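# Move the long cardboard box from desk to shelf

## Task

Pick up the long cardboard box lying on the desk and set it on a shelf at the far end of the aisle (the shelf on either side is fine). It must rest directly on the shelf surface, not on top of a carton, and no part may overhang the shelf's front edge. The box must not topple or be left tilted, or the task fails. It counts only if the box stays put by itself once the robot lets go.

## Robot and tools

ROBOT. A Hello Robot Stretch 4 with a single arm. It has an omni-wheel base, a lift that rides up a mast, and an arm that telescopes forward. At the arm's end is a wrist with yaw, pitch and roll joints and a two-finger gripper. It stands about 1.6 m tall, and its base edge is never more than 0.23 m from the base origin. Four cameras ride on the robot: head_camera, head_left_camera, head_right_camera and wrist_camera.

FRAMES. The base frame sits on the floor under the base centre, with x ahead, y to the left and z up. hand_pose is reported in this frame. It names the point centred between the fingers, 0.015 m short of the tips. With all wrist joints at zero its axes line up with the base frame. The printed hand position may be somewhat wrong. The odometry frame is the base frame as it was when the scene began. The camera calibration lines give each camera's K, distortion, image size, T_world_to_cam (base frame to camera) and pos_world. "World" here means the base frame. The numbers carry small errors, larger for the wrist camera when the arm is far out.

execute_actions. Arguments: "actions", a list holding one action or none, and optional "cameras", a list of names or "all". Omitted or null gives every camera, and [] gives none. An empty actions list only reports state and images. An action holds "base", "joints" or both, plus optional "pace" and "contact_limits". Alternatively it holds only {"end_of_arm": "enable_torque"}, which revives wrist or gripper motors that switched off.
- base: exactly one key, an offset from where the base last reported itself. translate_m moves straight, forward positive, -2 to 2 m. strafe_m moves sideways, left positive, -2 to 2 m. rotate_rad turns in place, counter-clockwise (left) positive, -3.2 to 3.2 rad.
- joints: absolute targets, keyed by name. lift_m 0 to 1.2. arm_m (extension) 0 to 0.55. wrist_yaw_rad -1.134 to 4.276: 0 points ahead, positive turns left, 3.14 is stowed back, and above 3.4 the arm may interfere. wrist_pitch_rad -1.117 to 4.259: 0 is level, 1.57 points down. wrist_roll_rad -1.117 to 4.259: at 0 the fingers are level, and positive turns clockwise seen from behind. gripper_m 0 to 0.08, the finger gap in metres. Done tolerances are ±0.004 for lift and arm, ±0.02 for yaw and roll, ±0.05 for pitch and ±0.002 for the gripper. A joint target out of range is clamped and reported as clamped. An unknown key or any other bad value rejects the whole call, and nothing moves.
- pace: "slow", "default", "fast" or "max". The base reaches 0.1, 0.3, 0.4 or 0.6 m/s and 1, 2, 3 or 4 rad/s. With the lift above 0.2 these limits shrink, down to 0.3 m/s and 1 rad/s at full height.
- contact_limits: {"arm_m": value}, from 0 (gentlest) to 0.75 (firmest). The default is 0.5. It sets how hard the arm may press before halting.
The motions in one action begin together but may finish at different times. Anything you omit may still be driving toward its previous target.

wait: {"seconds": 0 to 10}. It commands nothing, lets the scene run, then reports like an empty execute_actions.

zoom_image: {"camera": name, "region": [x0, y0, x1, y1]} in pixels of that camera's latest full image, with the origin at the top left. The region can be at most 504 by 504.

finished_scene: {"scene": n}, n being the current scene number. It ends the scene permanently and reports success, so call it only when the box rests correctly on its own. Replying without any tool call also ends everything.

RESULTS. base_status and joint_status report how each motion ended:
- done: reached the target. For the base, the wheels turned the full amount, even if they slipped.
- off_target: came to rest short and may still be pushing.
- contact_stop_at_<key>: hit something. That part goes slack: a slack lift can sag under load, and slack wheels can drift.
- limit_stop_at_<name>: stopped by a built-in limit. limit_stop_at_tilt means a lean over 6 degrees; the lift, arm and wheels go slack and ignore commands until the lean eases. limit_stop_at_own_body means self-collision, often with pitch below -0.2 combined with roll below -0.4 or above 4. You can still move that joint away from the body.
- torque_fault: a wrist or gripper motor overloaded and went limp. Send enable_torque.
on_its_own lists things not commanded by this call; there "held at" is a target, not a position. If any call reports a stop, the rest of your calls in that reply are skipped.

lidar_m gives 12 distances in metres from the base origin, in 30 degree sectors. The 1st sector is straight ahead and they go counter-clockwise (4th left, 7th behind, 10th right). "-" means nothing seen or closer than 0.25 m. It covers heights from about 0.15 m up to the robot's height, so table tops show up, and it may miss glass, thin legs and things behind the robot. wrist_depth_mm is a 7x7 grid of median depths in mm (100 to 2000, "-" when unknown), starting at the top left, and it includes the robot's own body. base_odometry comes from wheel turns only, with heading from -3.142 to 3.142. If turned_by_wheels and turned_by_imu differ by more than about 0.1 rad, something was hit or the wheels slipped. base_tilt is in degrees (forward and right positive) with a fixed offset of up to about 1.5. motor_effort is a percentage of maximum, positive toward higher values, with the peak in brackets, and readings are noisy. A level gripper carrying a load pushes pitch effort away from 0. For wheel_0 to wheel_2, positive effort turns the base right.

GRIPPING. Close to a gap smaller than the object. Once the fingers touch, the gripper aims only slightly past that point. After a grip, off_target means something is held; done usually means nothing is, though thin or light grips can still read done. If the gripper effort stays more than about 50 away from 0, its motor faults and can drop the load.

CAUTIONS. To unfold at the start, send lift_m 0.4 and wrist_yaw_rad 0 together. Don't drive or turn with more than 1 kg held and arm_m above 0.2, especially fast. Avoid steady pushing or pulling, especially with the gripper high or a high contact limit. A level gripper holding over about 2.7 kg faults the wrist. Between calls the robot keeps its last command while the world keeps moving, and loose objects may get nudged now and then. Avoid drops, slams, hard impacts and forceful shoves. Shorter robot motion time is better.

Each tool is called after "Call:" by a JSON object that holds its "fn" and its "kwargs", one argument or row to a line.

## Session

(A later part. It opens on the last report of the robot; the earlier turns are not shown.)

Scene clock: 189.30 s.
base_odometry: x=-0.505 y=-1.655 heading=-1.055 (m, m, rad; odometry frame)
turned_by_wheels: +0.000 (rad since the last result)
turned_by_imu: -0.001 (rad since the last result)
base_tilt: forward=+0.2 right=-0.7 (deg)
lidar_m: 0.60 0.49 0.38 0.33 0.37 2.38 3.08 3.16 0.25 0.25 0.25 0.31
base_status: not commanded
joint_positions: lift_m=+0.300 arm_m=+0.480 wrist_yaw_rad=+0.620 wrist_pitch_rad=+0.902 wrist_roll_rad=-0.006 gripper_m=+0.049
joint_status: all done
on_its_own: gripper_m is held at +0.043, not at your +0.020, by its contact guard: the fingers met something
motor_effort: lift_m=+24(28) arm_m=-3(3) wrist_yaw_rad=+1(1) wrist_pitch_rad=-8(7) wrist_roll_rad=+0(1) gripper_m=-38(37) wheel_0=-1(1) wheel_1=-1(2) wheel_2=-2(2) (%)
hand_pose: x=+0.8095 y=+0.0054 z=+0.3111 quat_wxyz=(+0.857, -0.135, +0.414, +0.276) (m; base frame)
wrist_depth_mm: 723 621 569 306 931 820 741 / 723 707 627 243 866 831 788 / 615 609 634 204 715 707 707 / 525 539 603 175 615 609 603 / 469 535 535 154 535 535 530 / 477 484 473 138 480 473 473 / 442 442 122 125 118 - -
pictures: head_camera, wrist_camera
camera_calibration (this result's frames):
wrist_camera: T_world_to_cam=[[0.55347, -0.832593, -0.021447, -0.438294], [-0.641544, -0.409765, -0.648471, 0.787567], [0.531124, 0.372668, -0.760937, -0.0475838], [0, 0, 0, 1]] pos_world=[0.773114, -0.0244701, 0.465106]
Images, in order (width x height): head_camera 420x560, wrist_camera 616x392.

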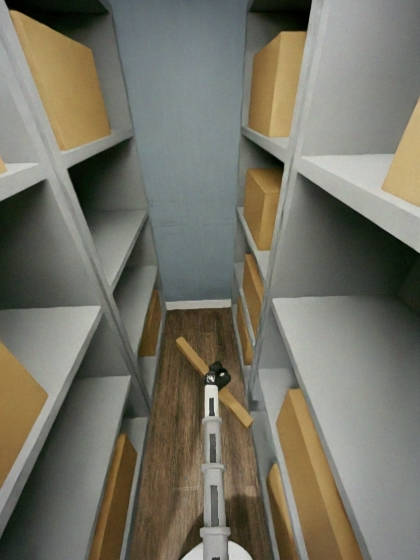

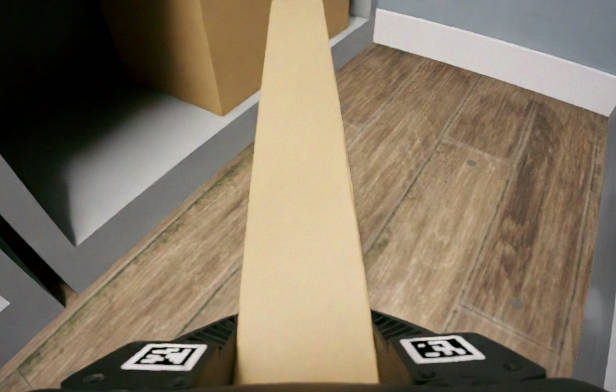

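Call:
{"fn": "execute_actions", "kwargs": {
  "actions": [
    {"base":{"strafe_m":0.05},"joints":{"wrist_yaw_rad":0.0,"arm_m":0.40}}
  ],
  "cameras": []
}}

Call:
{"fn": "execute_actions", "kwargs": {
  "actions": [
    {"joints":{"lift_m":1.1}}
  ],
  "cameras": []
}}

Call:
{"fn": "execute_actions", "kwargs": {
  "actions": [
    {"base":{"translate_m":0.62},"pace":"slow"}
  ]
}}

Scene clock: 202.17 s.
base_odometry: x=-0.461 y=-1.630 heading=-1.055 (m, m, rad; odometry frame)
turned_by_wheels: +0.000 (rad since the last result)
turned_by_imu: -0.001 (rad since the last result)
base_tilt: forward=+0.2 right=-0.7 (deg)
lidar_m: 0.39 0.42 0.32 0.30 0.31 2.40 3.07 2.79 0.28 0.25 0.27 0.40
base_status: done
joint_positions: lift_m=+0.300 arm_m=+0.401 wrist_yaw_rad=+0.000 wrist_pitch_rad=+0.902 wrist_roll_rad=-0.006 gripper_m=+0.049
joint_status: all done
on_its_own: gripper_m is held at +0.043, not at your +0.020, by its contact guard: the fingers met something
motor_effort: lift_m=+24(24) arm_m=-5(5) wrist_yaw_rad=-1(7) wrist_pitch_rad=-7(5) wrist_roll_rad=+0(0) gripper_m=-38(36) wheel_0=+1(6) wheel_1=-2(6) wheel_2=-1(1) (%)
hand_pose: x=+0.7036 y=-0.0874 z=+0.3111 quat_wxyz=(+0.900, -0.003, +0.436, +0.001) (m; base frame)
wrist_depth_mm: 621 931 960 303 809 402 362 / 615 809 878 243 741 427 399 / 615 723 723 204 668 480 466 / 580 627 621 176 603 508 508 / 535 539 535 154 544 455 278 / 484 484 477 138 480 415 293 / 439 442 122 125 118 - -
pictures: none
No camera images: the call's "cameras" was empty. Leave "cameras" out to get every camera's image.

Scene clock: 206.10 s.
base_odometry: x=-0.461 y=-1.630 heading=-1.055 (m, m, rad; odometry frame)
turned_by_wheels: +0.000 (rad since the last result)
turned_by_imu: -0.001 (rad since the last result)
base_tilt: forward=+0.2 right=-0.7 (deg)
lidar_m: 0.35 0.43 0.33 0.30 0.31 2.42 3.07 2.80 0.27 0.26 0.27 0.39
base_status: not commanded
joint_positions: lift_m=+1.100 arm_m=+0.401 wrist_yaw_rad=+0.000 wrist_pitch_rad=+0.902 wrist_roll_rad=-0.006 gripper_m=+0.049
joint_status: all done
on_its_own: gripper_m is held at +0.043, not at your +0.020, by its contact guard: the fingers met something
motor_effort: lift_m=+24(23) arm_m=-5(5) wrist_yaw_rad=-2(2) wrist_pitch_rad=-7(6) wrist_roll_rad=+0(1) gripper_m=-40(40) wheel_0=+1(1) wheel_1=-2(2) wheel_2=-1(1) (%)
hand_pose: x=+0.7036 y=-0.0874 z=+1.1111 quat_wxyz=(+0.900, -0.003, +0.436, +0.001) (m; base frame)
wrist_depth_mm: 647 976 1042 304 960 407 394 / 820 1078 1138 243 1098 452 439 / 1118 1138 1308 203 866 430 413 / 991 1025 1464 175 854 384 357 / 866 904 1430 154 759 517 276 / 759 1008 1255 138 609 496 294 / 699 707 122 125 118 - -
pictures: none
No camera images: the call's "cameras" was empty. Leave "cameras" out to get every camera's image.

Scene clock: 213.57 s.
base_odometry: x=-0.156 y=-2.170 heading=-1.055 (m, m, rad; odometry frame)
turned_by_wheels: +0.000 (rad since the last result)
turned_by_imu: -0.002 (rad since the last result)
base_tilt: forward=+0.2 right=-0.7 (deg)
lidar_m: 0.37 0.45 0.32 0.31 0.34 0.47 3.37 0.39 0.26 0.25 0.26 0.37
base_status: done
joint_positions: lift_m=+1.100 arm_m=+0.401 wrist_yaw_rad=+0.000 wrist_pitch_rad=+0.902 wrist_roll_rad=-0.006 gripper_m=+0.049
joint_status: not commanded
on_its_own: gripper_m is held at +0.043, not at your +0.020, by its contact guard: the fingers met something
motor_effort: lift_m=+24(24) arm_m=-5(5) wrist_yaw_rad=+0(2) wrist_pitch_rad=-6(5) wrist_roll_rad=+0(0) gripper_m=-40(40) wheel_0=+1(6) wheel_1=+2(13) wheel_2=+0(7) (%)
hand_pose: x=+0.7036 y=-0.0874 z=+1.1111 quat_wxyz=(+0.900, -0.003, +0.436, +0.001) (m; base frame)
wrist_depth_mm: 410 410 415 304 421 373 373 / 455 462 466 243 469 413 413 / 521 530 535 204 539 418 402 / 574 615 621 176 615 377 286 / 668 732 723 154 699 634 286 / 750 866 842 138 759 732 273 / 707 715 122 125 118 - -
pictures: head_camera, head_left_camera, head_right_camera, wrist_camera
camera_calibration (this result's frames):
wrist_camera: T_world_to_cam=[[-0.0327232, -0.999234, -0.0214696, -0.0418783], [-0.760321, 0.0388304, -0.648386, 1.32306], [0.648723, -0.00489347, -0.761009, 0.536361], [0, 0, 0, 1]] pos_world=[0.656628, -0.0905965, 1.26513]
Images, in order (width x height): head_camera 420x560, head_left_camera 420x672, head_right_camera 420x672, wrist_camera 616x392.

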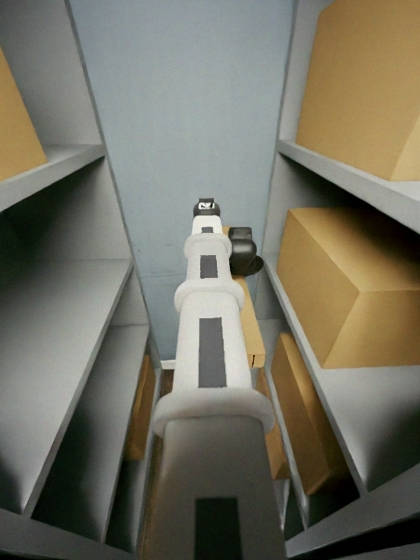

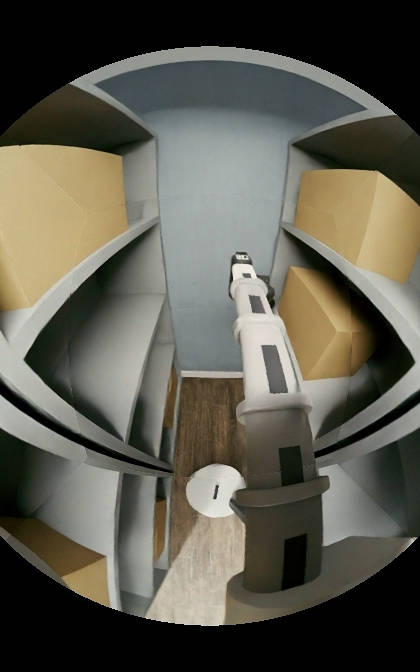

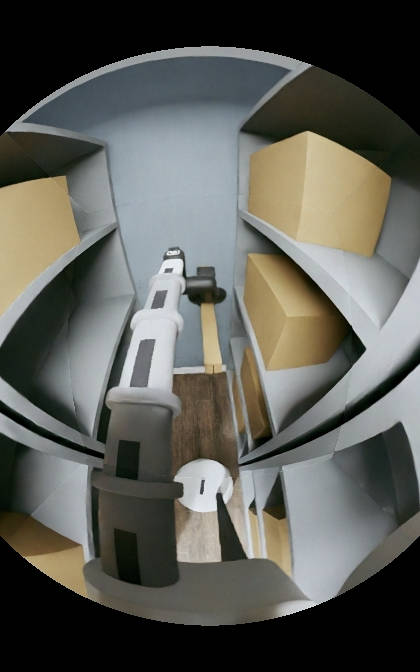

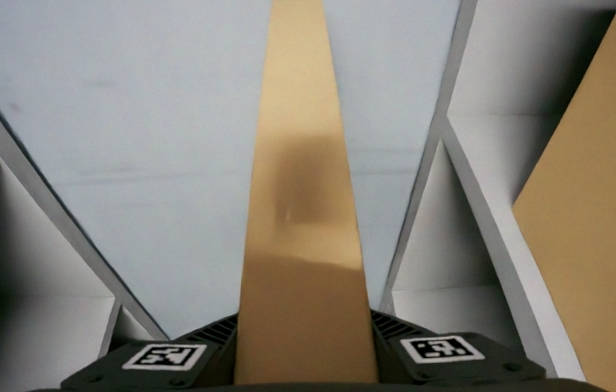

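Call:
{"fn": "execute_actions", "kwargs": {
  "actions": [
    {"base":{"translate_m":-0.1},"pace":"slow"}
  ],
  "cameras": []
}}

Call:
{"fn": "execute_actions", "kwargs": {
  "actions": [
    {"base":{"rotate_rad":0.45},"joints":{"wrist_yaw_rad":-0.4,"arm_m":0.47},"pace":"slow"}
  ],
  "cameras": ["head_camera","head_left_camera","wrist_camera"]
}}

Scene clock: 220.70 s.
base_odometry: x=-0.205 y=-2.083 heading=-1.055 (m, m, rad; odometry frame)
turned_by_wheels: +0.000 (rad since the last result)
turned_by_imu: -0.001 (rad since the last result)
base_tilt: forward=+0.3 right=-0.7 (deg)
lidar_m: 0.37 0.45 0.34 0.31 0.33 0.45 3.65 0.38 0.27 0.25 0.26 0.38
base_status: done
joint_positions: lift_m=+1.100 arm_m=+0.401 wrist_yaw_rad=+0.000 wrist_pitch_rad=+0.902 wrist_roll_rad=-0.006 gripper_m=+0.049
joint_status: not commanded
on_its_own: gripper_m is held at +0.043, not at your +0.020, by its contact guard: the fingers met something
motor_effort: lift_m=+24(24) arm_m=-5(5) wrist_yaw_rad=-2(1) wrist_pitch_rad=-7(7) wrist_roll_rad=+0(0) gripper_m=-39(39) wheel_0=-3(4) wheel_1=-4(5) wheel_2=+1(7) (%)
hand_pose: x=+0.7036 y=-0.0874 z=+1.1111 quat_wxyz=(+0.900, -0.003, +0.436, +0.001) (m; base frame)
wrist_depth_mm: 508 508 517 304 512 466 - / 549 569 580 243 569 477 281 / 609 654 654 204 647 397 285 / 683 768 768 176 741 368 289 / 820 842 891 154 820 798 290 / 759 960 1060 138 768 732 274 / 699 715 122 125 118 - -
pictures: none
No camera images: the call's "cameras" was empty. Leave "cameras" out to get every camera's image.

Scene clock: 222.67 s.
base_odometry: x=-0.205 y=-2.083 heading=-0.606 (m, m, rad; odometry frame)
turned_by_wheels: +0.449 (rad since the last result)
turned_by_imu: +0.444 (rad since the last result)
base_tilt: forward=+0.3 right=-0.7 (deg)
lidar_m: 0.41 0.32 0.30 0.32 0.44 2.80 0.44 0.28 0.25 0.25 0.36 0.80
base_status: done
joint_positions: lift_m=+1.100 arm_m=+0.469 wrist_yaw_rad=-0.400 wrist_pitch_rad=+0.902 wrist_roll_rad=-0.006 gripper_m=+0.049
joint_status: all done
on_its_own: gripper_m is held at +0.043, not at your +0.020, by its contact guard: the fingers met something
motor_effort: lift_m=+24(24) arm_m=+5(4) wrist_yaw_rad=-2(3) wrist_pitch_rad=-7(8) wrist_roll_rad=+0(0) gripper_m=-39(39) wheel_0=-2(5) wheel_1=-4(5) wheel_2=-1(6) (%)
hand_pose: x=+0.7275 y=-0.1318 z=+1.1111 quat_wxyz=(+0.882, +0.084, +0.428, -0.177) (m; base frame)
wrist_depth_mm: 459 459 492 304 500 496 492 / 496 496 539 243 554 554 549 / 436 430 569 204 640 634 627 / 368 366 699 175 759 741 699 / 322 329 798 154 904 854 798 / 285 298 750 138 1025 1078 750 / 258 259 122 125 118 - 683
pictures: head_camera, head_left_camera, wrist_camera
camera_calibration (this result's frames):
wrist_camera: T_world_to_cam=[[-0.419098, -0.907687, -0.0214686, 0.20765], [-0.685254, 0.331731, -0.648369, 1.32694], [0.595638, -0.257018, -0.761024, 0.526036], [0, 0, 0, 1]] pos_world=[0.682986, -0.116504, 1.26513]
Images, in order (width x height): head_camera 420x560, head_left_camera 420x672, wrist_camera 616x392.

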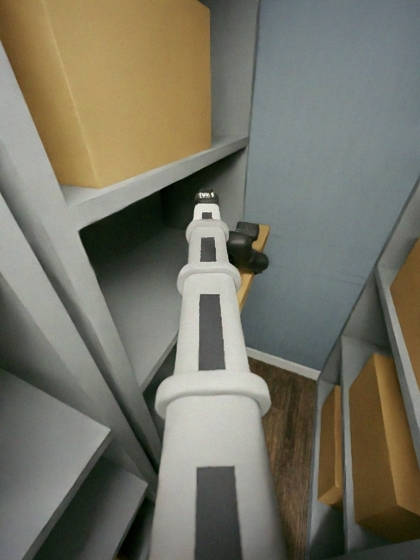

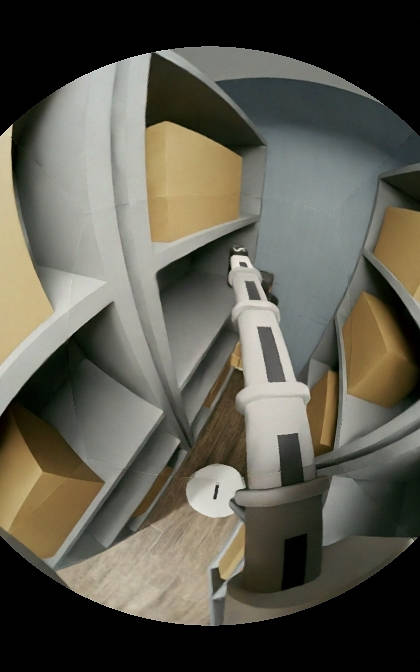

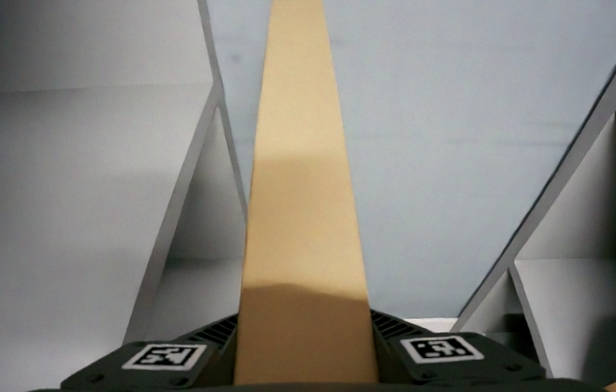

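Call:
{"fn": "execute_actions", "kwargs": {
  "actions": [
    {"base":{"translate_m":-0.08},"pace":"slow"}
  ],
  "cameras": []
}}

Call:
{"fn": "execute_actions", "kwargs": {
  "actions": [
    {"base":{"rotate_rad":0.18},"joints":{"wrist_yaw_rad":-0.58,"arm_m":0.51},"pace":"slow"}
  ],
  "cameras": ["head_camera","head_left_camera","wrist_camera"]
}}

Scene clock: 232.27 s.
base_odometry: x=-0.271 y=-2.037 heading=-0.606 (m, m, rad; odometry frame)
turned_by_wheels: +0.000 (rad since the last result)
turned_by_imu: -0.001 (rad since the last result)
base_tilt: forward=+0.2 right=-0.7 (deg)
lidar_m: 0.42 0.36 0.34 0.34 0.47 2.73 0.40 0.28 0.25 0.25 0.30 0.71
base_status: done
joint_positions: lift_m=+1.100 arm_m=+0.469 wrist_yaw_rad=-0.400 wrist_pitch_rad=+0.902 wrist_roll_rad=-0.006 gripper_m=+0.049
joint_status: not commanded
on_its_own: gripper_m is held at +0.043, not at your +0.020, by its contact guard: the fingers met something
motor_effort: lift_m=+24(24) arm_m=+4(5) wrist_yaw_rad=-1(1) wrist_pitch_rad=-5(8) wrist_roll_rad=+0(1) gripper_m=-39(41) wheel_0=-2(4) wheel_1=-4(7) wheel_2=+3(7) (%)
hand_pose: x=+0.7275 y=-0.1318 z=+1.1111 quat_wxyz=(+0.882, +0.084, +0.428, -0.177) (m; base frame)
wrist_depth_mm: 525 530 569 304 569 569 569 / 525 512 621 242 640 640 609 / 433 433 699 204 732 723 668 / 370 377 788 176 842 831 768 / 320 349 842 154 1042 946 842 / 283 741 750 138 1160 1160 741 / 259 281 122 125 118 - 683
pictures: none
No camera images: the call's "cameras" was empty. Leave "cameras" out to get every camera's image.

Scene clock: 233.80 s.
base_odometry: x=-0.271 y=-2.037 heading=-0.427 (m, m, rad; odometry frame)
turned_by_wheels: +0.180 (rad since the last result)
turned_by_imu: +0.177 (rad since the last result)
base_tilt: forward=+0.3 right=-0.7 (deg)
lidar_m: 0.45 0.34 0.35 0.38 0.54 2.73 0.33 0.25 0.25 0.25 0.37 0.82
base_status: done
joint_positions: lift_m=+1.100 arm_m=+0.509 wrist_yaw_rad=-0.580 wrist_pitch_rad=+0.902 wrist_roll_rad=-0.006 gripper_m=+0.049
joint_status: all done
on_its_own: gripper_m is held at +0.043, not at your +0.020, by its contact guard: the fingers met something
motor_effort: lift_m=+24(24) arm_m=+4(5) wrist_yaw_rad=-1(5) wrist_pitch_rad=-6(4) wrist_roll_rad=+0(1) gripper_m=-39(41) wheel_0=+0(4) wheel_1=-1(8) wheel_2=-2(5) (%)
hand_pose: x=+0.7425 y=-0.1453 z=+1.1111 quat_wxyz=(+0.863, +0.122, +0.418, -0.256) (m; base frame)
wrist_depth_mm: 559 559 559 304 603 591 591 / 525 517 500 245 676 654 647 / 430 424 421 204 778 759 741 / 366 368 364 175 891 891 831 / 320 322 312 154 1060 1025 854 / 283 285 279 138 1205 1229 891 / 259 259 122 125 119 - 854
pictures: head_camera, head_left_camera, wrist_camera
camera_calibration (this result's frames):
wrist_camera: T_world_to_cam=[[-0.574812, -0.818004, -0.0214686, 0.330305], [-0.614804, 0.44904, -0.648366, 1.30643], [0.540006, -0.35949, -0.761026, 0.540045], [0, 0, 0, 1]] pos_world=[0.701437, -0.12231, 1.26513]
Images, in order (width x height): head_camera 420x560, head_left_camera 420x672, wrist_camera 616x392.

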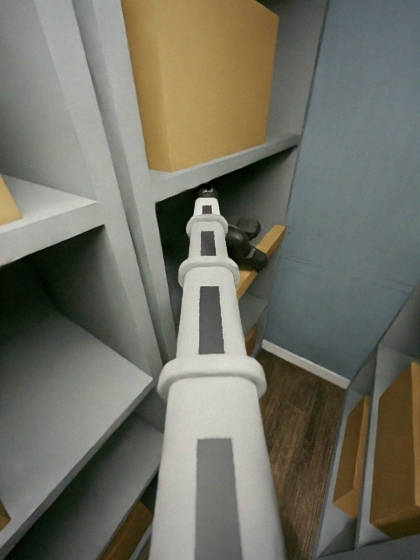

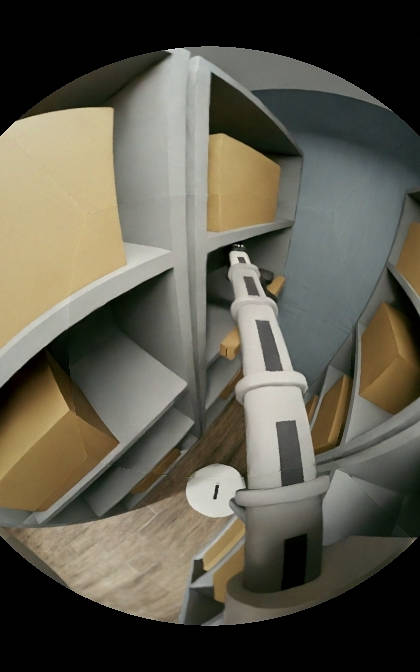

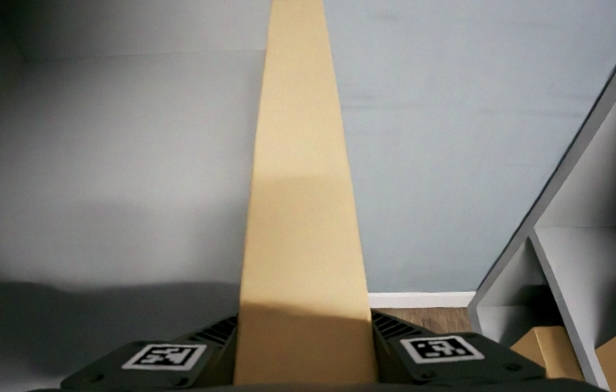

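Call:
{"fn": "execute_actions", "kwargs": {
  "actions": [
    {"base":{"rotate_rad":0.12},"joints":{"wrist_yaw_rad":-0.70,"arm_m":0.55},"pace":"slow"}
  ],
  "cameras": ["head_camera","head_left_camera","wrist_camera"]
}}

Scene clock: 241.30 s.
torque_fault: gripper_m switched itself off since the last result.
base_odometry: x=-0.271 y=-2.037 heading=-0.307 (m, m, rad; odometry frame)
turned_by_wheels: +0.120 (rad since the last result)
turned_by_imu: +0.117 (rad since the last result)
base_tilt: forward=+0.3 right=-0.7 (deg)
lidar_m: 0.41 0.32 0.34 0.42 0.67 0.57 0.30 0.25 0.25 0.25 0.44 0.77
base_status: done
joint_positions: lift_m=+1.100 arm_m=+0.549 wrist_yaw_rad=-0.699 wrist_pitch_rad=+0.902 wrist_roll_rad=-0.006 gripper_m=+0.065
joint_status: all done
on_its_own: gripper_m is off since a torque_fault, until you send "end_of_arm": "enable_torque" (your +0.020 is given up)
motor_effort: lift_m=+23(24) arm_m=+5(6) wrist_yaw_rad=-1(28) wrist_pitch_rad=-5(18) wrist_roll_rad=+2(34) gripper_m=+1(52) wheel_0=-1(12) wheel_1=-2(4) wheel_2=+0(9) (%)
hand_pose: x=+0.7647 y=-0.1518 z=+1.1112 quat_wxyz=(+0.846, +0.147, +0.410, -0.307) (m; base frame)
wrist_depth_mm: 554 574 569 569 615 609 603 / 517 517 508 500 683 683 676 / 433 427 397 421 788 788 778 / 368 368 307 359 917 931 891 / 322 320 262 319 1118 1098 1025 / 283 285 233 286 1255 1255 1160 / 259 - 136 256 151 - -
pictures: head_camera, head_left_camera, wrist_camera
camera_calibration (this result's frames):
wrist_camera: T_world_to_cam=[[-0.6684, -0.743497, -0.0213018, 0.42048], [-0.556744, 0.51909, -0.648523, 1.28944], [0.493232, -0.421613, -0.760897, 0.551991], [0, 0, 0, 1]] pos_world=[0.726675, -0.123982, 1.26519]
Images, in order (width x height): head_camera 420x560, head_left_camera 420x672, wrist_camera 616x392.

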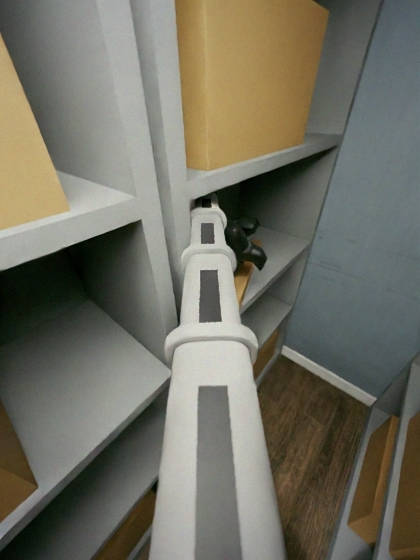

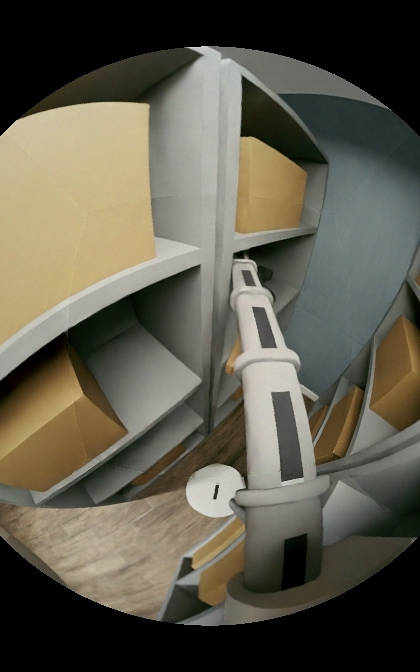

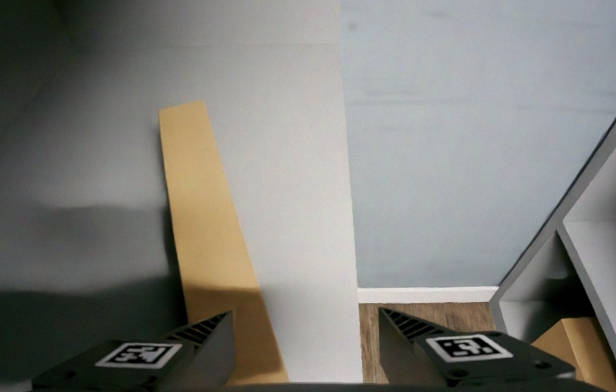

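Call:
{"fn": "execute_actions", "kwargs": {
  "actions": [
    {"end_of_arm":"enable_torque"}
  ],
  "cameras": []
}}

Call:
{"fn": "execute_actions", "kwargs": {
  "actions": [
    {"joints":{"wrist_yaw_rad":-0.45,"gripper_m":0.08,"lift_m":1.12},"pace":"slow"}
  ],
  "cameras": ["head_left_camera","head_right_camera","wrist_camera"]
}}

Scene clock: 247.63 s.
base_odometry: x=-0.271 y=-2.037 heading=-0.307 (m, m, rad; odometry frame)
turned_by_wheels: +0.000 (rad since the last result)
turned_by_imu: -0.001 (rad since the last result)
base_tilt: forward=+0.2 right=-0.7 (deg)
lidar_m: 0.39 0.33 0.34 0.40 0.68 0.57 0.28 0.25 0.25 0.25 0.45 0.77
base_status: not commanded
joint_positions: lift_m=+1.100 arm_m=+0.549 wrist_yaw_rad=-0.699 wrist_pitch_rad=+0.902 wrist_roll_rad=-0.006 gripper_m=+0.065
joint_status: not commanded
end_of_arm: enable_torque: each motor that was off is on again
on_its_own: gripper_m is held at +0.065, not at your +0.020, since a torque_fault
motor_effort: lift_m=+23(23) arm_m=+5(5) wrist_yaw_rad=-1(2) wrist_pitch_rad=-5(5) wrist_roll_rad=+2(1) gripper_m=+1(1) wheel_0=-1(1) wheel_1=-3(3) wheel_2=+1(1) (%)
hand_pose: x=+0.7647 y=-0.1518 z=+1.1112 quat_wxyz=(+0.846, +0.147, +0.410, -0.307) (m; base frame)
wrist_depth_mm: 544 580 569 574 621 615 603 / 512 517 508 504 683 676 676 / 433 427 397 418 809 788 768 / 368 366 307 364 917 904 904 / 320 320 263 320 1118 1098 1025 / 285 286 232 285 1281 1255 1205 / 259 - 136 255 151 - -
pictures: none
No camera images: the call's "cameras" was empty. Leave "cameras" out to get every camera's image.

Scene clock: 248.60 s.
base_odometry: x=-0.271 y=-2.037 heading=-0.307 (m, m, rad; odometry frame)
turned_by_wheels: +0.000 (rad since the last result)
turned_by_imu: +0.000 (rad since the last result)
base_tilt: forward=+0.3 right=-0.7 (deg)
lidar_m: 0.41 0.33 0.34 0.39 0.68 0.56 0.29 0.25 0.25 0.25 0.43 0.77
base_status: not commanded
joint_positions: lift_m=+1.120 arm_m=+0.549 wrist_yaw_rad=-0.451 wrist_pitch_rad=+0.902 wrist_roll_rad=-0.006 gripper_m=+0.080
joint_status: all done
motor_effort: lift_m=+24(25) arm_m=+5(5) wrist_yaw_rad=+1(6) wrist_pitch_rad=-4(4) wrist_roll_rad=+0(1) gripper_m=+3(5) wheel_0=-1(1) wheel_1=-3(3) wheel_2=+0(0) (%)
hand_pose: x=+0.8007 y=-0.1361 z=+1.1311 quat_wxyz=(+0.878, +0.095, +0.425, -0.200) (m; base frame)
wrist_depth_mm: 404 521 615 574 535 539 521 / 415 512 539 535 535 603 564 / 430 462 455 424 449 683 640 / 394 392 392 342 387 778 732 / 343 345 343 291 340 917 842 / 304 304 306 258 304 1060 1008 / - 107 270 232 213 - -
pictures: head_left_camera, head_right_camera, wrist_camera
camera_calibration (this result's frames):
wrist_camera: T_world_to_cam=[[-0.464699, -0.885211, -0.0213701, 0.27433], [-0.667371, 0.366, -0.648583, 1.38214], [0.581954, -0.287134, -0.760844, 0.503207], [0, 0, 0, 1]] pos_world=[0.757035, -0.118534, 1.28515]
Images, in order (width x height): head_left_camera 420x672, head_right_camera 420x672, wrist_camera 616x392.

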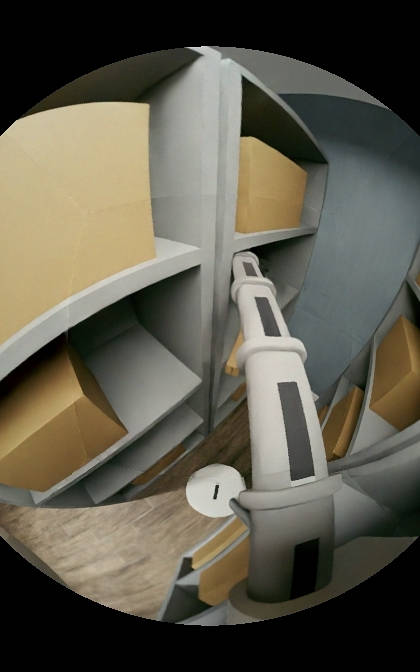

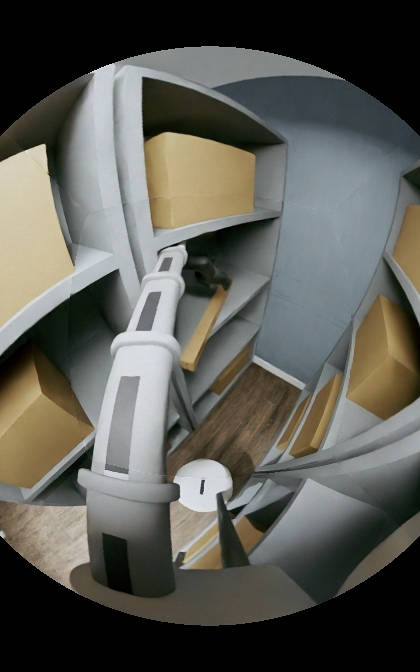

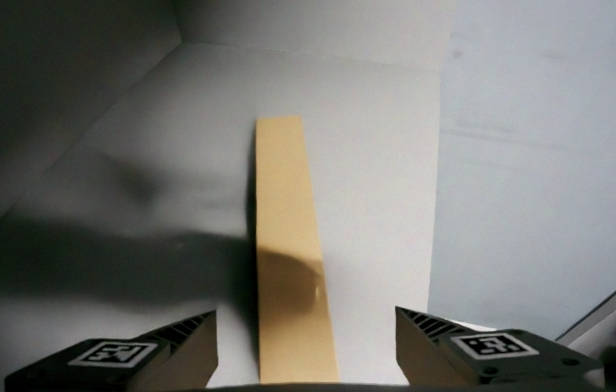

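Call:
{"fn": "execute_actions", "kwargs": {
  "actions": [
    {"joints":{"lift_m":1.035},"pace":"slow"}
  ],
  "cameras": []
}}

Call:
{"fn": "execute_actions", "kwargs": {
  "actions": [
    {"joints":{"gripper_m":0.02}}
  ],
  "cameras": []
}}

Call:
{"fn": "execute_actions", "kwargs": {
  "actions": [
    {"base":{"translate_m":0.1},"joints":{"lift_m":1.07,"arm_m":0.55},"pace":"slow"}
  ],
  "cameras": ["head_left_camera","head_right_camera","wrist_camera"]
}}

Scene clock: 256.63 s.
base_odometry: x=-0.271 y=-2.037 heading=-0.307 (m, m, rad; odometry frame)
turned_by_wheels: +0.000 (rad since the last result)
turned_by_imu: -0.001 (rad since the last result)
base_tilt: forward=+0.2 right=-0.7 (deg)
lidar_m: 0.40 0.33 0.34 0.38 0.66 0.56 0.29 0.25 0.25 0.25 0.45 0.78
base_status: not commanded
joint_positions: lift_m=+1.035 arm_m=+0.549 wrist_yaw_rad=-0.450 wrist_pitch_rad=+0.902 wrist_roll_rad=-0.006 gripper_m=+0.080
joint_status: all done
motor_effort: lift_m=+18(23) arm_m=+5(4) wrist_yaw_rad=+1(1) wrist_pitch_rad=-6(3) wrist_roll_rad=+1(1) gripper_m=+3(3) wheel_0=+0(1) wheel_1=-3(3) wheel_2=+1(0) (%)
hand_pose: x=+0.8007 y=-0.1361 z=+1.0466 quat_wxyz=(+0.878, +0.095, +0.425, -0.200) (m; base frame)
wrist_depth_mm: 404 469 469 466 462 535 521 / 387 392 370 351 379 597 564 / 329 324 314 257 319 683 634 / 281 281 271 215 274 768 723 / 244 245 238 184 241 904 854 / 215 216 212 163 215 1025 1008 / - 106 146 148 160 - -
pictures: none
No camera images: the call's "cameras" was empty. Leave "cameras" out to get every camera's image.

Scene clock: 257.70 s.
base_odometry: x=-0.271 y=-2.037 heading=-0.307 (m, m, rad; odometry frame)
turned_by_wheels: +0.000 (rad since the last result)
turned_by_imu: +0.000 (rad since the last result)
base_tilt: forward=+0.3 right=-0.7 (deg)
lidar_m: 0.40 0.33 0.33 0.38 0.65 0.58 0.29 0.25 0.25 0.26 0.43 0.78
base_status: not commanded
joint_positions: lift_m=+1.035 arm_m=+0.549 wrist_yaw_rad=-0.450 wrist_pitch_rad=+0.902 wrist_roll_rad=-0.006 gripper_m=+0.049
joint_status: gripper_m off_target (ended at +0.049, target +0.020)
on_its_own: gripper_m is held at +0.043, not at your +0.020, by its contact guard: the fingers met something
motor_effort: lift_m=+18(18) arm_m=+5(5) wrist_yaw_rad=+1(1) wrist_pitch_rad=-5(5) wrist_roll_rad=+1(2) gripper_m=-39(40) wheel_0=-1(1) wheel_1=-3(2) wheel_2=+0(0) (%)
hand_pose: x=+0.8008 y=-0.1361 z=+1.0466 quat_wxyz=(+0.878, +0.095, +0.425, -0.200) (m; base frame)
wrist_depth_mm: 407 477 473 466 462 539 521 / 384 394 382 314 379 597 569 / 329 325 322 250 317 676 640 / 281 278 277 209 274 778 732 / 244 244 244 184 242 917 842 / 216 217 217 164 215 1060 1008 / 197 198 124 148 128 - 1078
pictures: none
No camera images: the call's "cameras" was empty. Leave "cameras" out to get every camera's image.

Scene clock: 260.00 s.
base_odometry: x=-0.175 y=-2.068 heading=-0.307 (m, m, rad; odometry frame)
turned_by_wheels: +0.000 (rad since the last result)
turned_by_imu: -0.001 (rad since the last result)
base_tilt: forward=+0.2 right=-0.7 (deg)
lidar_m: 0.33 0.26 0.28 0.32 0.57 0.69 0.38 0.29 0.29 0.31 0.57 0.62
base_status: done
joint_positions: lift_m=+1.070 arm_m=+0.549 wrist_yaw_rad=-0.450 wrist_pitch_rad=+0.902 wrist_roll_rad=-0.006 gripper_m=+0.049
joint_status: all done
on_its_own: gripper_m is held at +0.043, not at your +0.020, by its contact guard: the fingers met something
motor_effort: lift_m=+24(26) arm_m=+5(2) wrist_yaw_rad=-1(1) wrist_pitch_rad=-5(7) wrist_roll_rad=+1(1) gripper_m=-40(41) wheel_0=+0(4) wheel_1=+2(6) wheel_2=-1(7) (%)
hand_pose: x=+0.8008 y=-0.1361 z=+1.0811 quat_wxyz=(+0.878, +0.095, +0.425, -0.200) (m; base frame)
wrist_depth_mm: 338 439 521 496 466 436 455 / 343 433 445 307 442 462 500 / 357 379 375 248 370 368 559 / 325 327 324 208 320 319 634 / 286 285 285 183 282 279 732 / 253 253 254 163 251 248 866 / 229 231 125 148 128 - 1008
pictures: head_left_camera, head_right_camera, wrist_camera
camera_calibration (this result's frames):
wrist_camera: T_world_to_cam=[[-0.464464, -0.885333, -0.0214149, 0.273154], [-0.667516, 0.365879, -0.648502, 1.3497], [0.581975, -0.286911, -0.760912, 0.465199], [0, 0, 0, 1]] pos_world=[0.757086, -0.118525, 1.23511]
Images, in order (width x height): head_left_camera 420x672, head_right_camera 420x672, wrist_camera 616x392.

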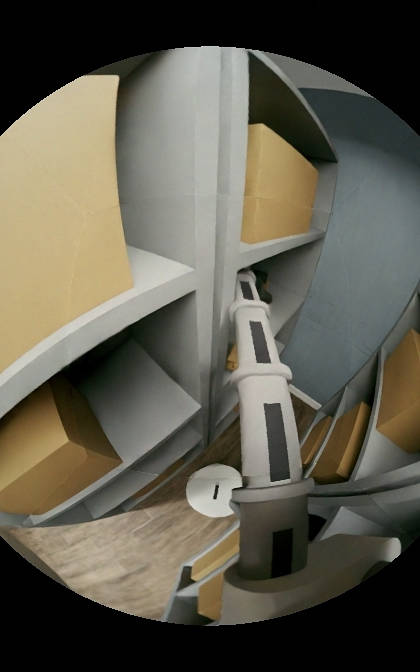

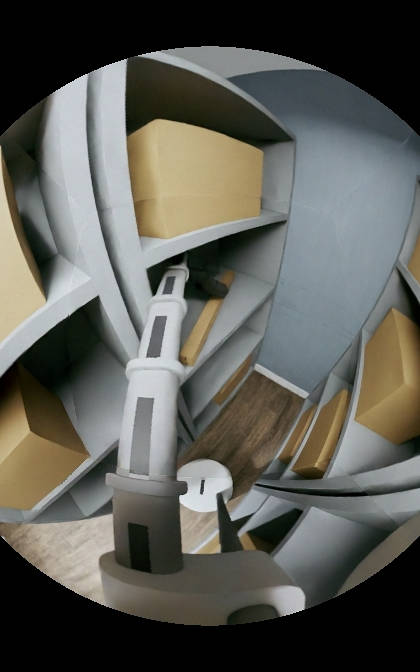

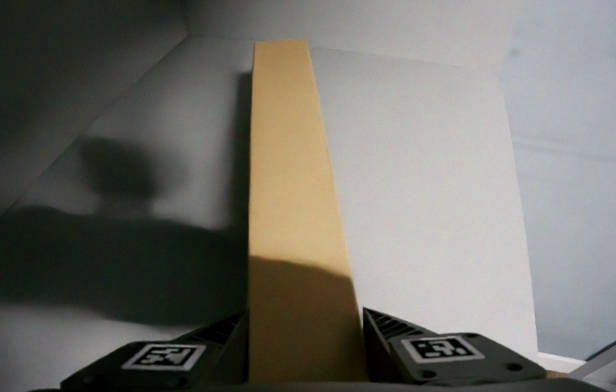

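Call:
{"fn": "execute_actions", "kwargs": {
  "actions": [
    {"joints":{"wrist_yaw_rad":-0.62},"pace":"slow"}
  ],
  "cameras": ["head_left_camera","head_right_camera","wrist_camera"]
}}

Scene clock: 263.80 s.
base_odometry: x=-0.175 y=-2.068 heading=-0.307 (m, m, rad; odometry frame)
turned_by_wheels: +0.000 (rad since the last result)
turned_by_imu: -0.001 (rad since the last result)
base_tilt: forward=+0.3 right=-0.7 (deg)
lidar_m: 0.33 0.27 0.29 0.33 0.55 0.70 0.36 0.29 0.29 0.33 0.56 0.62
base_status: not commanded
joint_positions: lift_m=+1.070 arm_m=+0.549 wrist_yaw_rad=-0.619 wrist_pitch_rad=+0.902 wrist_roll_rad=-0.006 gripper_m=+0.049
joint_status: all done
on_its_own: gripper_m is held at +0.043, not at your +0.020, by its contact guard: the fingers met something
motor_effort: lift_m=+24(25) arm_m=+5(4) wrist_yaw_rad=-2(6) wrist_pitch_rad=-5(5) wrist_roll_rad=+1(1) gripper_m=-41(39) wheel_0=+1(0) wheel_1=+2(2) wheel_2=-1(1) (%)
hand_pose: x=+0.7767 y=-0.1477 z=+1.0811 quat_wxyz=(+0.858, +0.130, +0.416, -0.273) (m; base frame)
wrist_depth_mm: 415 504 500 488 484 512 504 / 415 455 449 307 439 574 554 / 382 382 375 248 373 640 634 / 325 325 324 209 319 741 741 / 285 285 283 183 282 854 878 / 252 252 252 163 250 1008 1042 / 229 230 124 148 128 - 1098
pictures: head_left_camera, head_right_camera, wrist_camera
camera_calibration (this result's frames):
wrist_camera: T_world_to_cam=[[-0.606934, -0.794464, -0.021414, 0.375746], [-0.59638, 0.473086, -0.648475, 1.29845], [0.525321, -0.38081, -0.760935, 0.506022], [0, 0, 0, 1]] pos_world=[0.7366, -0.123063, 1.23511]
Images, in order (width x height): head_left_camera 420x672, head_right_camera 420x672, wrist_camera 616x392.

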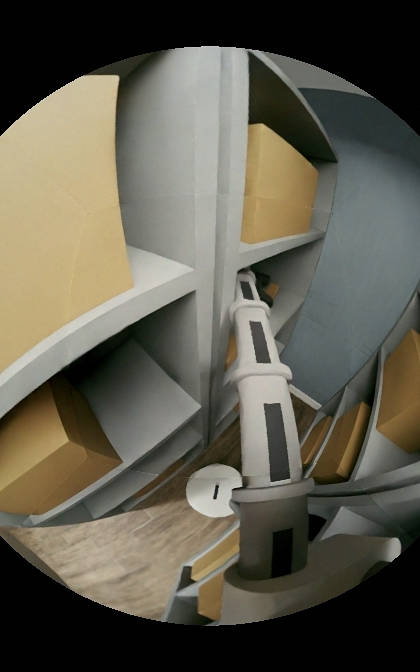

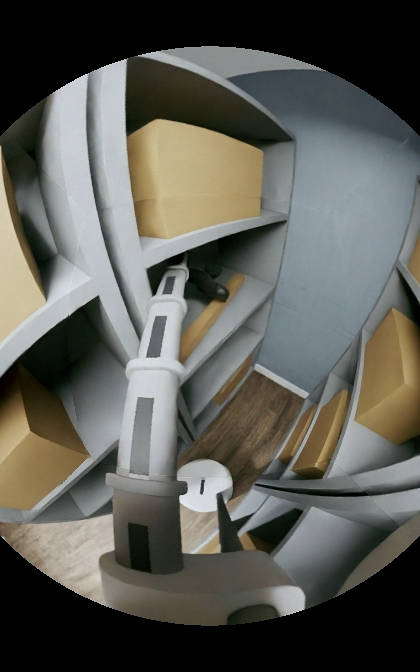

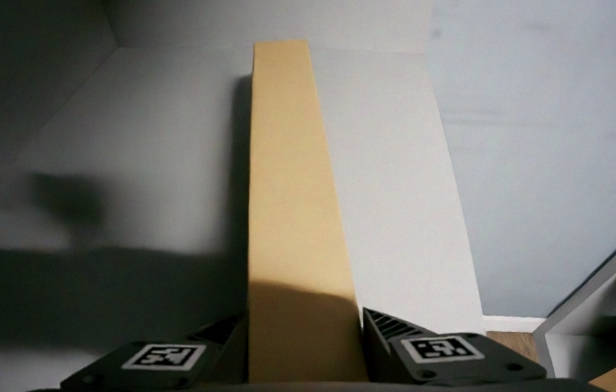

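Call:
{"fn": "execute_actions", "kwargs": {
  "actions": [
    {"joints":{"wrist_yaw_rad":-0.72},"pace":"slow"}
  ],
  "cameras": ["wrist_camera"]
}}

Call:
{"fn": "execute_actions", "kwargs": {
  "actions": [
    {"joints":{"lift_m":1.037},"pace":"slow"}
  ],
  "cameras": []
}}

Call:
{"fn": "execute_actions", "kwargs": {
  "actions": [
    {"joints":{"gripper_m":0.08}}
  ],
  "cameras": []
}}

Call:
{"fn": "execute_actions", "kwargs": {
  "actions": [
    {"joints":{"lift_m":1.11}}
  ],
  "cameras": []
}}

Call:
{"fn": "execute_actions", "kwargs": {
  "actions": [
    {"base":{"rotate_rad":-0.35},"joints":{"wrist_yaw_rad":-0.4,"arm_m":0.45},"pace":"slow"}
  ],
  "cameras": ["head_camera","head_left_camera","head_right_camera"]
}}

Scene clock: 276.60 s.
base_odometry: x=-0.175 y=-2.068 heading=-0.307 (m, m, rad; odometry frame)
turned_by_wheels: +0.000 (rad since the last result)
turned_by_imu: -0.001 (rad since the last result)
base_tilt: forward=+0.3 right=-0.6 (deg)
lidar_m: 0.31 0.27 0.28 0.32 0.55 0.70 0.38 0.28 0.28 0.32 0.56 0.63
base_status: not commanded
joint_positions: lift_m=+1.070 arm_m=+0.549 wrist_yaw_rad=-0.719 wrist_pitch_rad=+0.902 wrist_roll_rad=-0.006 gripper_m=+0.049
joint_status: all done
on_its_own: gripper_m is held at +0.043, not at your +0.020, by its contact guard: the fingers met something
motor_effort: lift_m=+25(25) arm_m=+4(5) wrist_yaw_rad=-2(3) wrist_pitch_rad=-6(7) wrist_roll_rad=+1(1) gripper_m=-41(38) wheel_0=+1(1) wheel_1=+2(2) wheel_2=-2(1) (%)
hand_pose: x=+0.7617 y=-0.1527 z=+1.0811 quat_wxyz=(+0.843, +0.151, +0.409, -0.316) (m; base frame)
wrist_depth_mm: 480 496 492 492 539 549 539 / 452 459 449 309 585 609 603 / 384 379 373 248 384 691 691 / 327 329 324 208 322 809 798 / 286 285 286 183 282 991 976 / 252 253 253 163 251 1182 1118 / 229 231 124 149 128 - 1078
pictures: wrist_camera
camera_calibration (this result's frames):
wrist_camera: T_world_to_cam=[[-0.683214, -0.729904, -0.0214142, 0.430676], [-0.546177, 0.530265, -0.648467, 1.26229], [0.484674, -0.431346, -0.760941, 0.535299], [0, 0, 0, 1]] pos_world=[0.724233, -0.124097, 1.23511]
Images, in order (width x height): wrist_camera 616x392.

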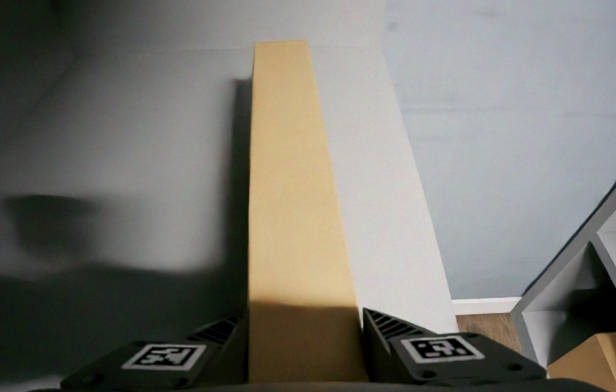

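Scene clock: 277.70 s.
base_odometry: x=-0.175 y=-2.068 heading=-0.307 (m, m, rad; odometry frame)
turned_by_wheels: +0.000 (rad since the last result)
turned_by_imu: +0.000 (rad since the last result)
base_tilt: forward=+0.2 right=-0.7 (deg)
lidar_m: 0.32 0.26 0.28 0.32 0.55 0.70 0.37 0.29 0.28 0.31 0.57 0.63
base_status: not commanded
joint_positions: lift_m=+1.037 arm_m=+0.549 wrist_yaw_rad=-0.720 wrist_pitch_rad=+0.902 wrist_roll_rad=-0.006 gripper_m=+0.049
joint_status: all done
on_its_own: gripper_m is held at +0.043, not at your +0.020, by its contact guard: the fingers met something
motor_effort: lift_m=+18(27) arm_m=+4(4) wrist_yaw_rad=-1(2) wrist_pitch_rad=-7(7) wrist_roll_rad=+0(1) gripper_m=-39(38) wheel_0=+0(1) wheel_1=+2(2) wheel_2=-1(1) (%)
hand_pose: x=+0.7617 y=-0.1527 z=+1.0486 quat_wxyz=(+0.843, +0.151, +0.409, -0.316) (m; base frame)
wrist_depth_mm: 466 477 469 466 525 539 544 / 402 394 389 309 418 609 609 / 332 327 324 249 322 699 699 / 283 283 279 208 278 820 820 / 246 247 247 184 244 960 976 / 217 219 219 163 217 1138 1098 / 198 200 124 148 128 - 1060
pictures: none
No camera images: the call's "cameras" was empty. Leave "cameras" out to get every camera's image.

Scene clock: 278.73 s.
base_odometry: x=-0.175 y=-2.068 heading=-0.307 (m, m, rad; odometry frame)
turned_by_wheels: +0.000 (rad since the last result)
turned_by_imu: +0.000 (rad since the last result)
base_tilt: forward=+0.3 right=-0.7 (deg)
lidar_m: 0.33 0.26 0.28 0.31 0.54 0.72 0.39 0.27 0.29 0.33 0.57 0.63
base_status: not commanded
joint_positions: lift_m=+1.037 arm_m=+0.549 wrist_yaw_rad=-0.720 wrist_pitch_rad=+0.902 wrist_roll_rad=-0.006 gripper_m=+0.080
joint_status: all done
motor_effort: lift_m=+18(18) arm_m=+5(4) wrist_yaw_rad=-1(1) wrist_pitch_rad=-6(4) wrist_roll_rad=+1(1) gripper_m=+4(37) wheel_0=+1(1) wheel_1=+2(2) wheel_2=-1(1) (%)
hand_pose: x=+0.7617 y=-0.1527 z=+1.0486 quat_wxyz=(+0.843, +0.151, +0.409, -0.316) (m; base frame)
wrist_depth_mm: 466 477 477 473 525 549 544 / 402 394 389 317 418 603 609 / 334 329 325 254 322 699 691 / 283 281 281 212 278 820 820 / 247 246 246 186 245 960 976 / 219 220 220 167 217 1138 1098 / - 107 151 151 151 - -
pictures: none
No camera images: the call's "cameras" was empty. Leave "cameras" out to get every camera's image.

Scene clock: 280.00 s.
base_odometry: x=-0.175 y=-2.068 heading=-0.307 (m, m, rad; odometry frame)
turned_by_wheels: +0.000 (rad since the last result)
turned_by_imu: +0.000 (rad since the last result)
base_tilt: forward=+0.2 right=-0.7 (deg)
lidar_m: 0.32 0.25 0.28 0.33 0.55 0.71 0.39 0.29 0.27 0.33 0.56 0.63
base_status: not commanded
joint_positions: lift_m=+1.110 arm_m=+0.549 wrist_yaw_rad=-0.720 wrist_pitch_rad=+0.902 wrist_roll_rad=-0.006 gripper_m=+0.080
joint_status: all done
motor_effort: lift_m=+24(18) arm_m=+5(5) wrist_yaw_rad=-1(1) wrist_pitch_rad=-8(4) wrist_roll_rad=+0(1) gripper_m=+5(3) wheel_0=+1(0) wheel_1=+2(2) wheel_2=-1(1) (%)
hand_pose: x=+0.7617 y=-0.1527 z=+1.1211 quat_wxyz=(+0.843, +0.151, +0.409, -0.316) (m; base frame)
wrist_depth_mm: 477 492 496 500 539 539 544 / 477 525 521 521 591 609 603 / 433 442 442 382 661 699 691 / 382 379 379 319 387 820 820 / 334 332 332 281 330 1008 960 / 294 296 297 243 293 1205 1160 / - 106 259 220 210 - -
pictures: none
No camera images: the call's "cameras" was empty. Leave "cameras" out to get every camera's image.

Scene clock: 282.30 s.
base_odometry: x=-0.175 y=-2.068 heading=-0.656 (m, m, rad; odometry frame)
turned_by_wheels: -0.349 (rad since the last result)
turned_by_imu: -0.346 (rad since the last result)
base_tilt: forward=+0.2 right=-0.7 (deg)
lidar_m: 0.46 0.30 0.28 0.29 0.37 0.75 0.56 0.31 0.28 0.28 0.36 0.76
base_status: done
joint_positions: lift_m=+1.110 arm_m=+0.451 wrist_yaw_rad=-0.400 wrist_pitch_rad=+0.902 wrist_roll_rad=-0.006 gripper_m=+0.080
joint_status: all done
motor_effort: lift_m=+24(24) arm_m=-5(7) wrist_yaw_rad=+0(4) wrist_pitch_rad=-4(5) wrist_roll_rad=+2(0) gripper_m=+4(3) wheel_0=+2(5) wheel_1=+2(7) wheel_2=+1(7) (%)
hand_pose: x=+0.7092 y=-0.1319 z=+1.1212 quat_wxyz=(+0.882, +0.084, +0.428, -0.178) (m; base frame)
wrist_depth_mm: 445 449 500 508 508 517 517 / 496 492 549 569 574 574 569 / 449 442 621 661 661 668 634 / 349 382 715 759 778 778 715 / 324 342 842 904 946 866 831 / 294 310 788 1160 1118 1042 759 / - 106 691 1229 661 - -
pictures: head_camera, head_left_camera, head_right_camera
Images, in order (width x height): head_camera 420x560, head_left_camera 420x672, head_right_camera 420x672.

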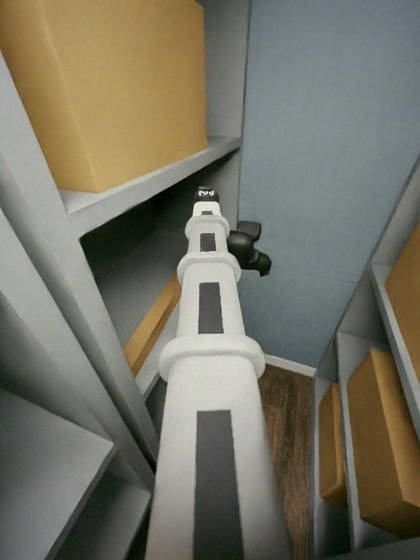

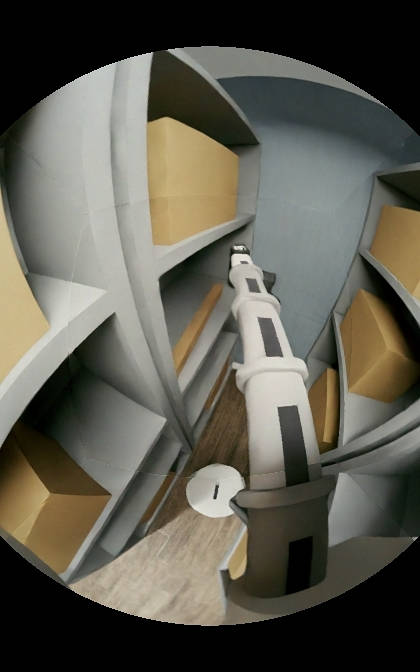

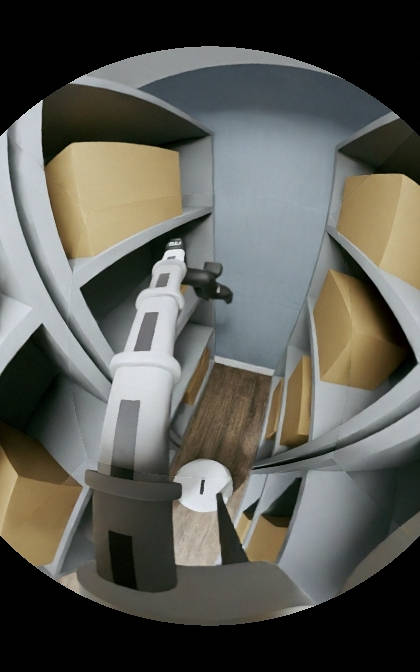

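Box is inside the edge.

Call:
{"fn": "finished_scene", "kwargs": {
  "scene": 2
}}

The scene is finished: the task was done.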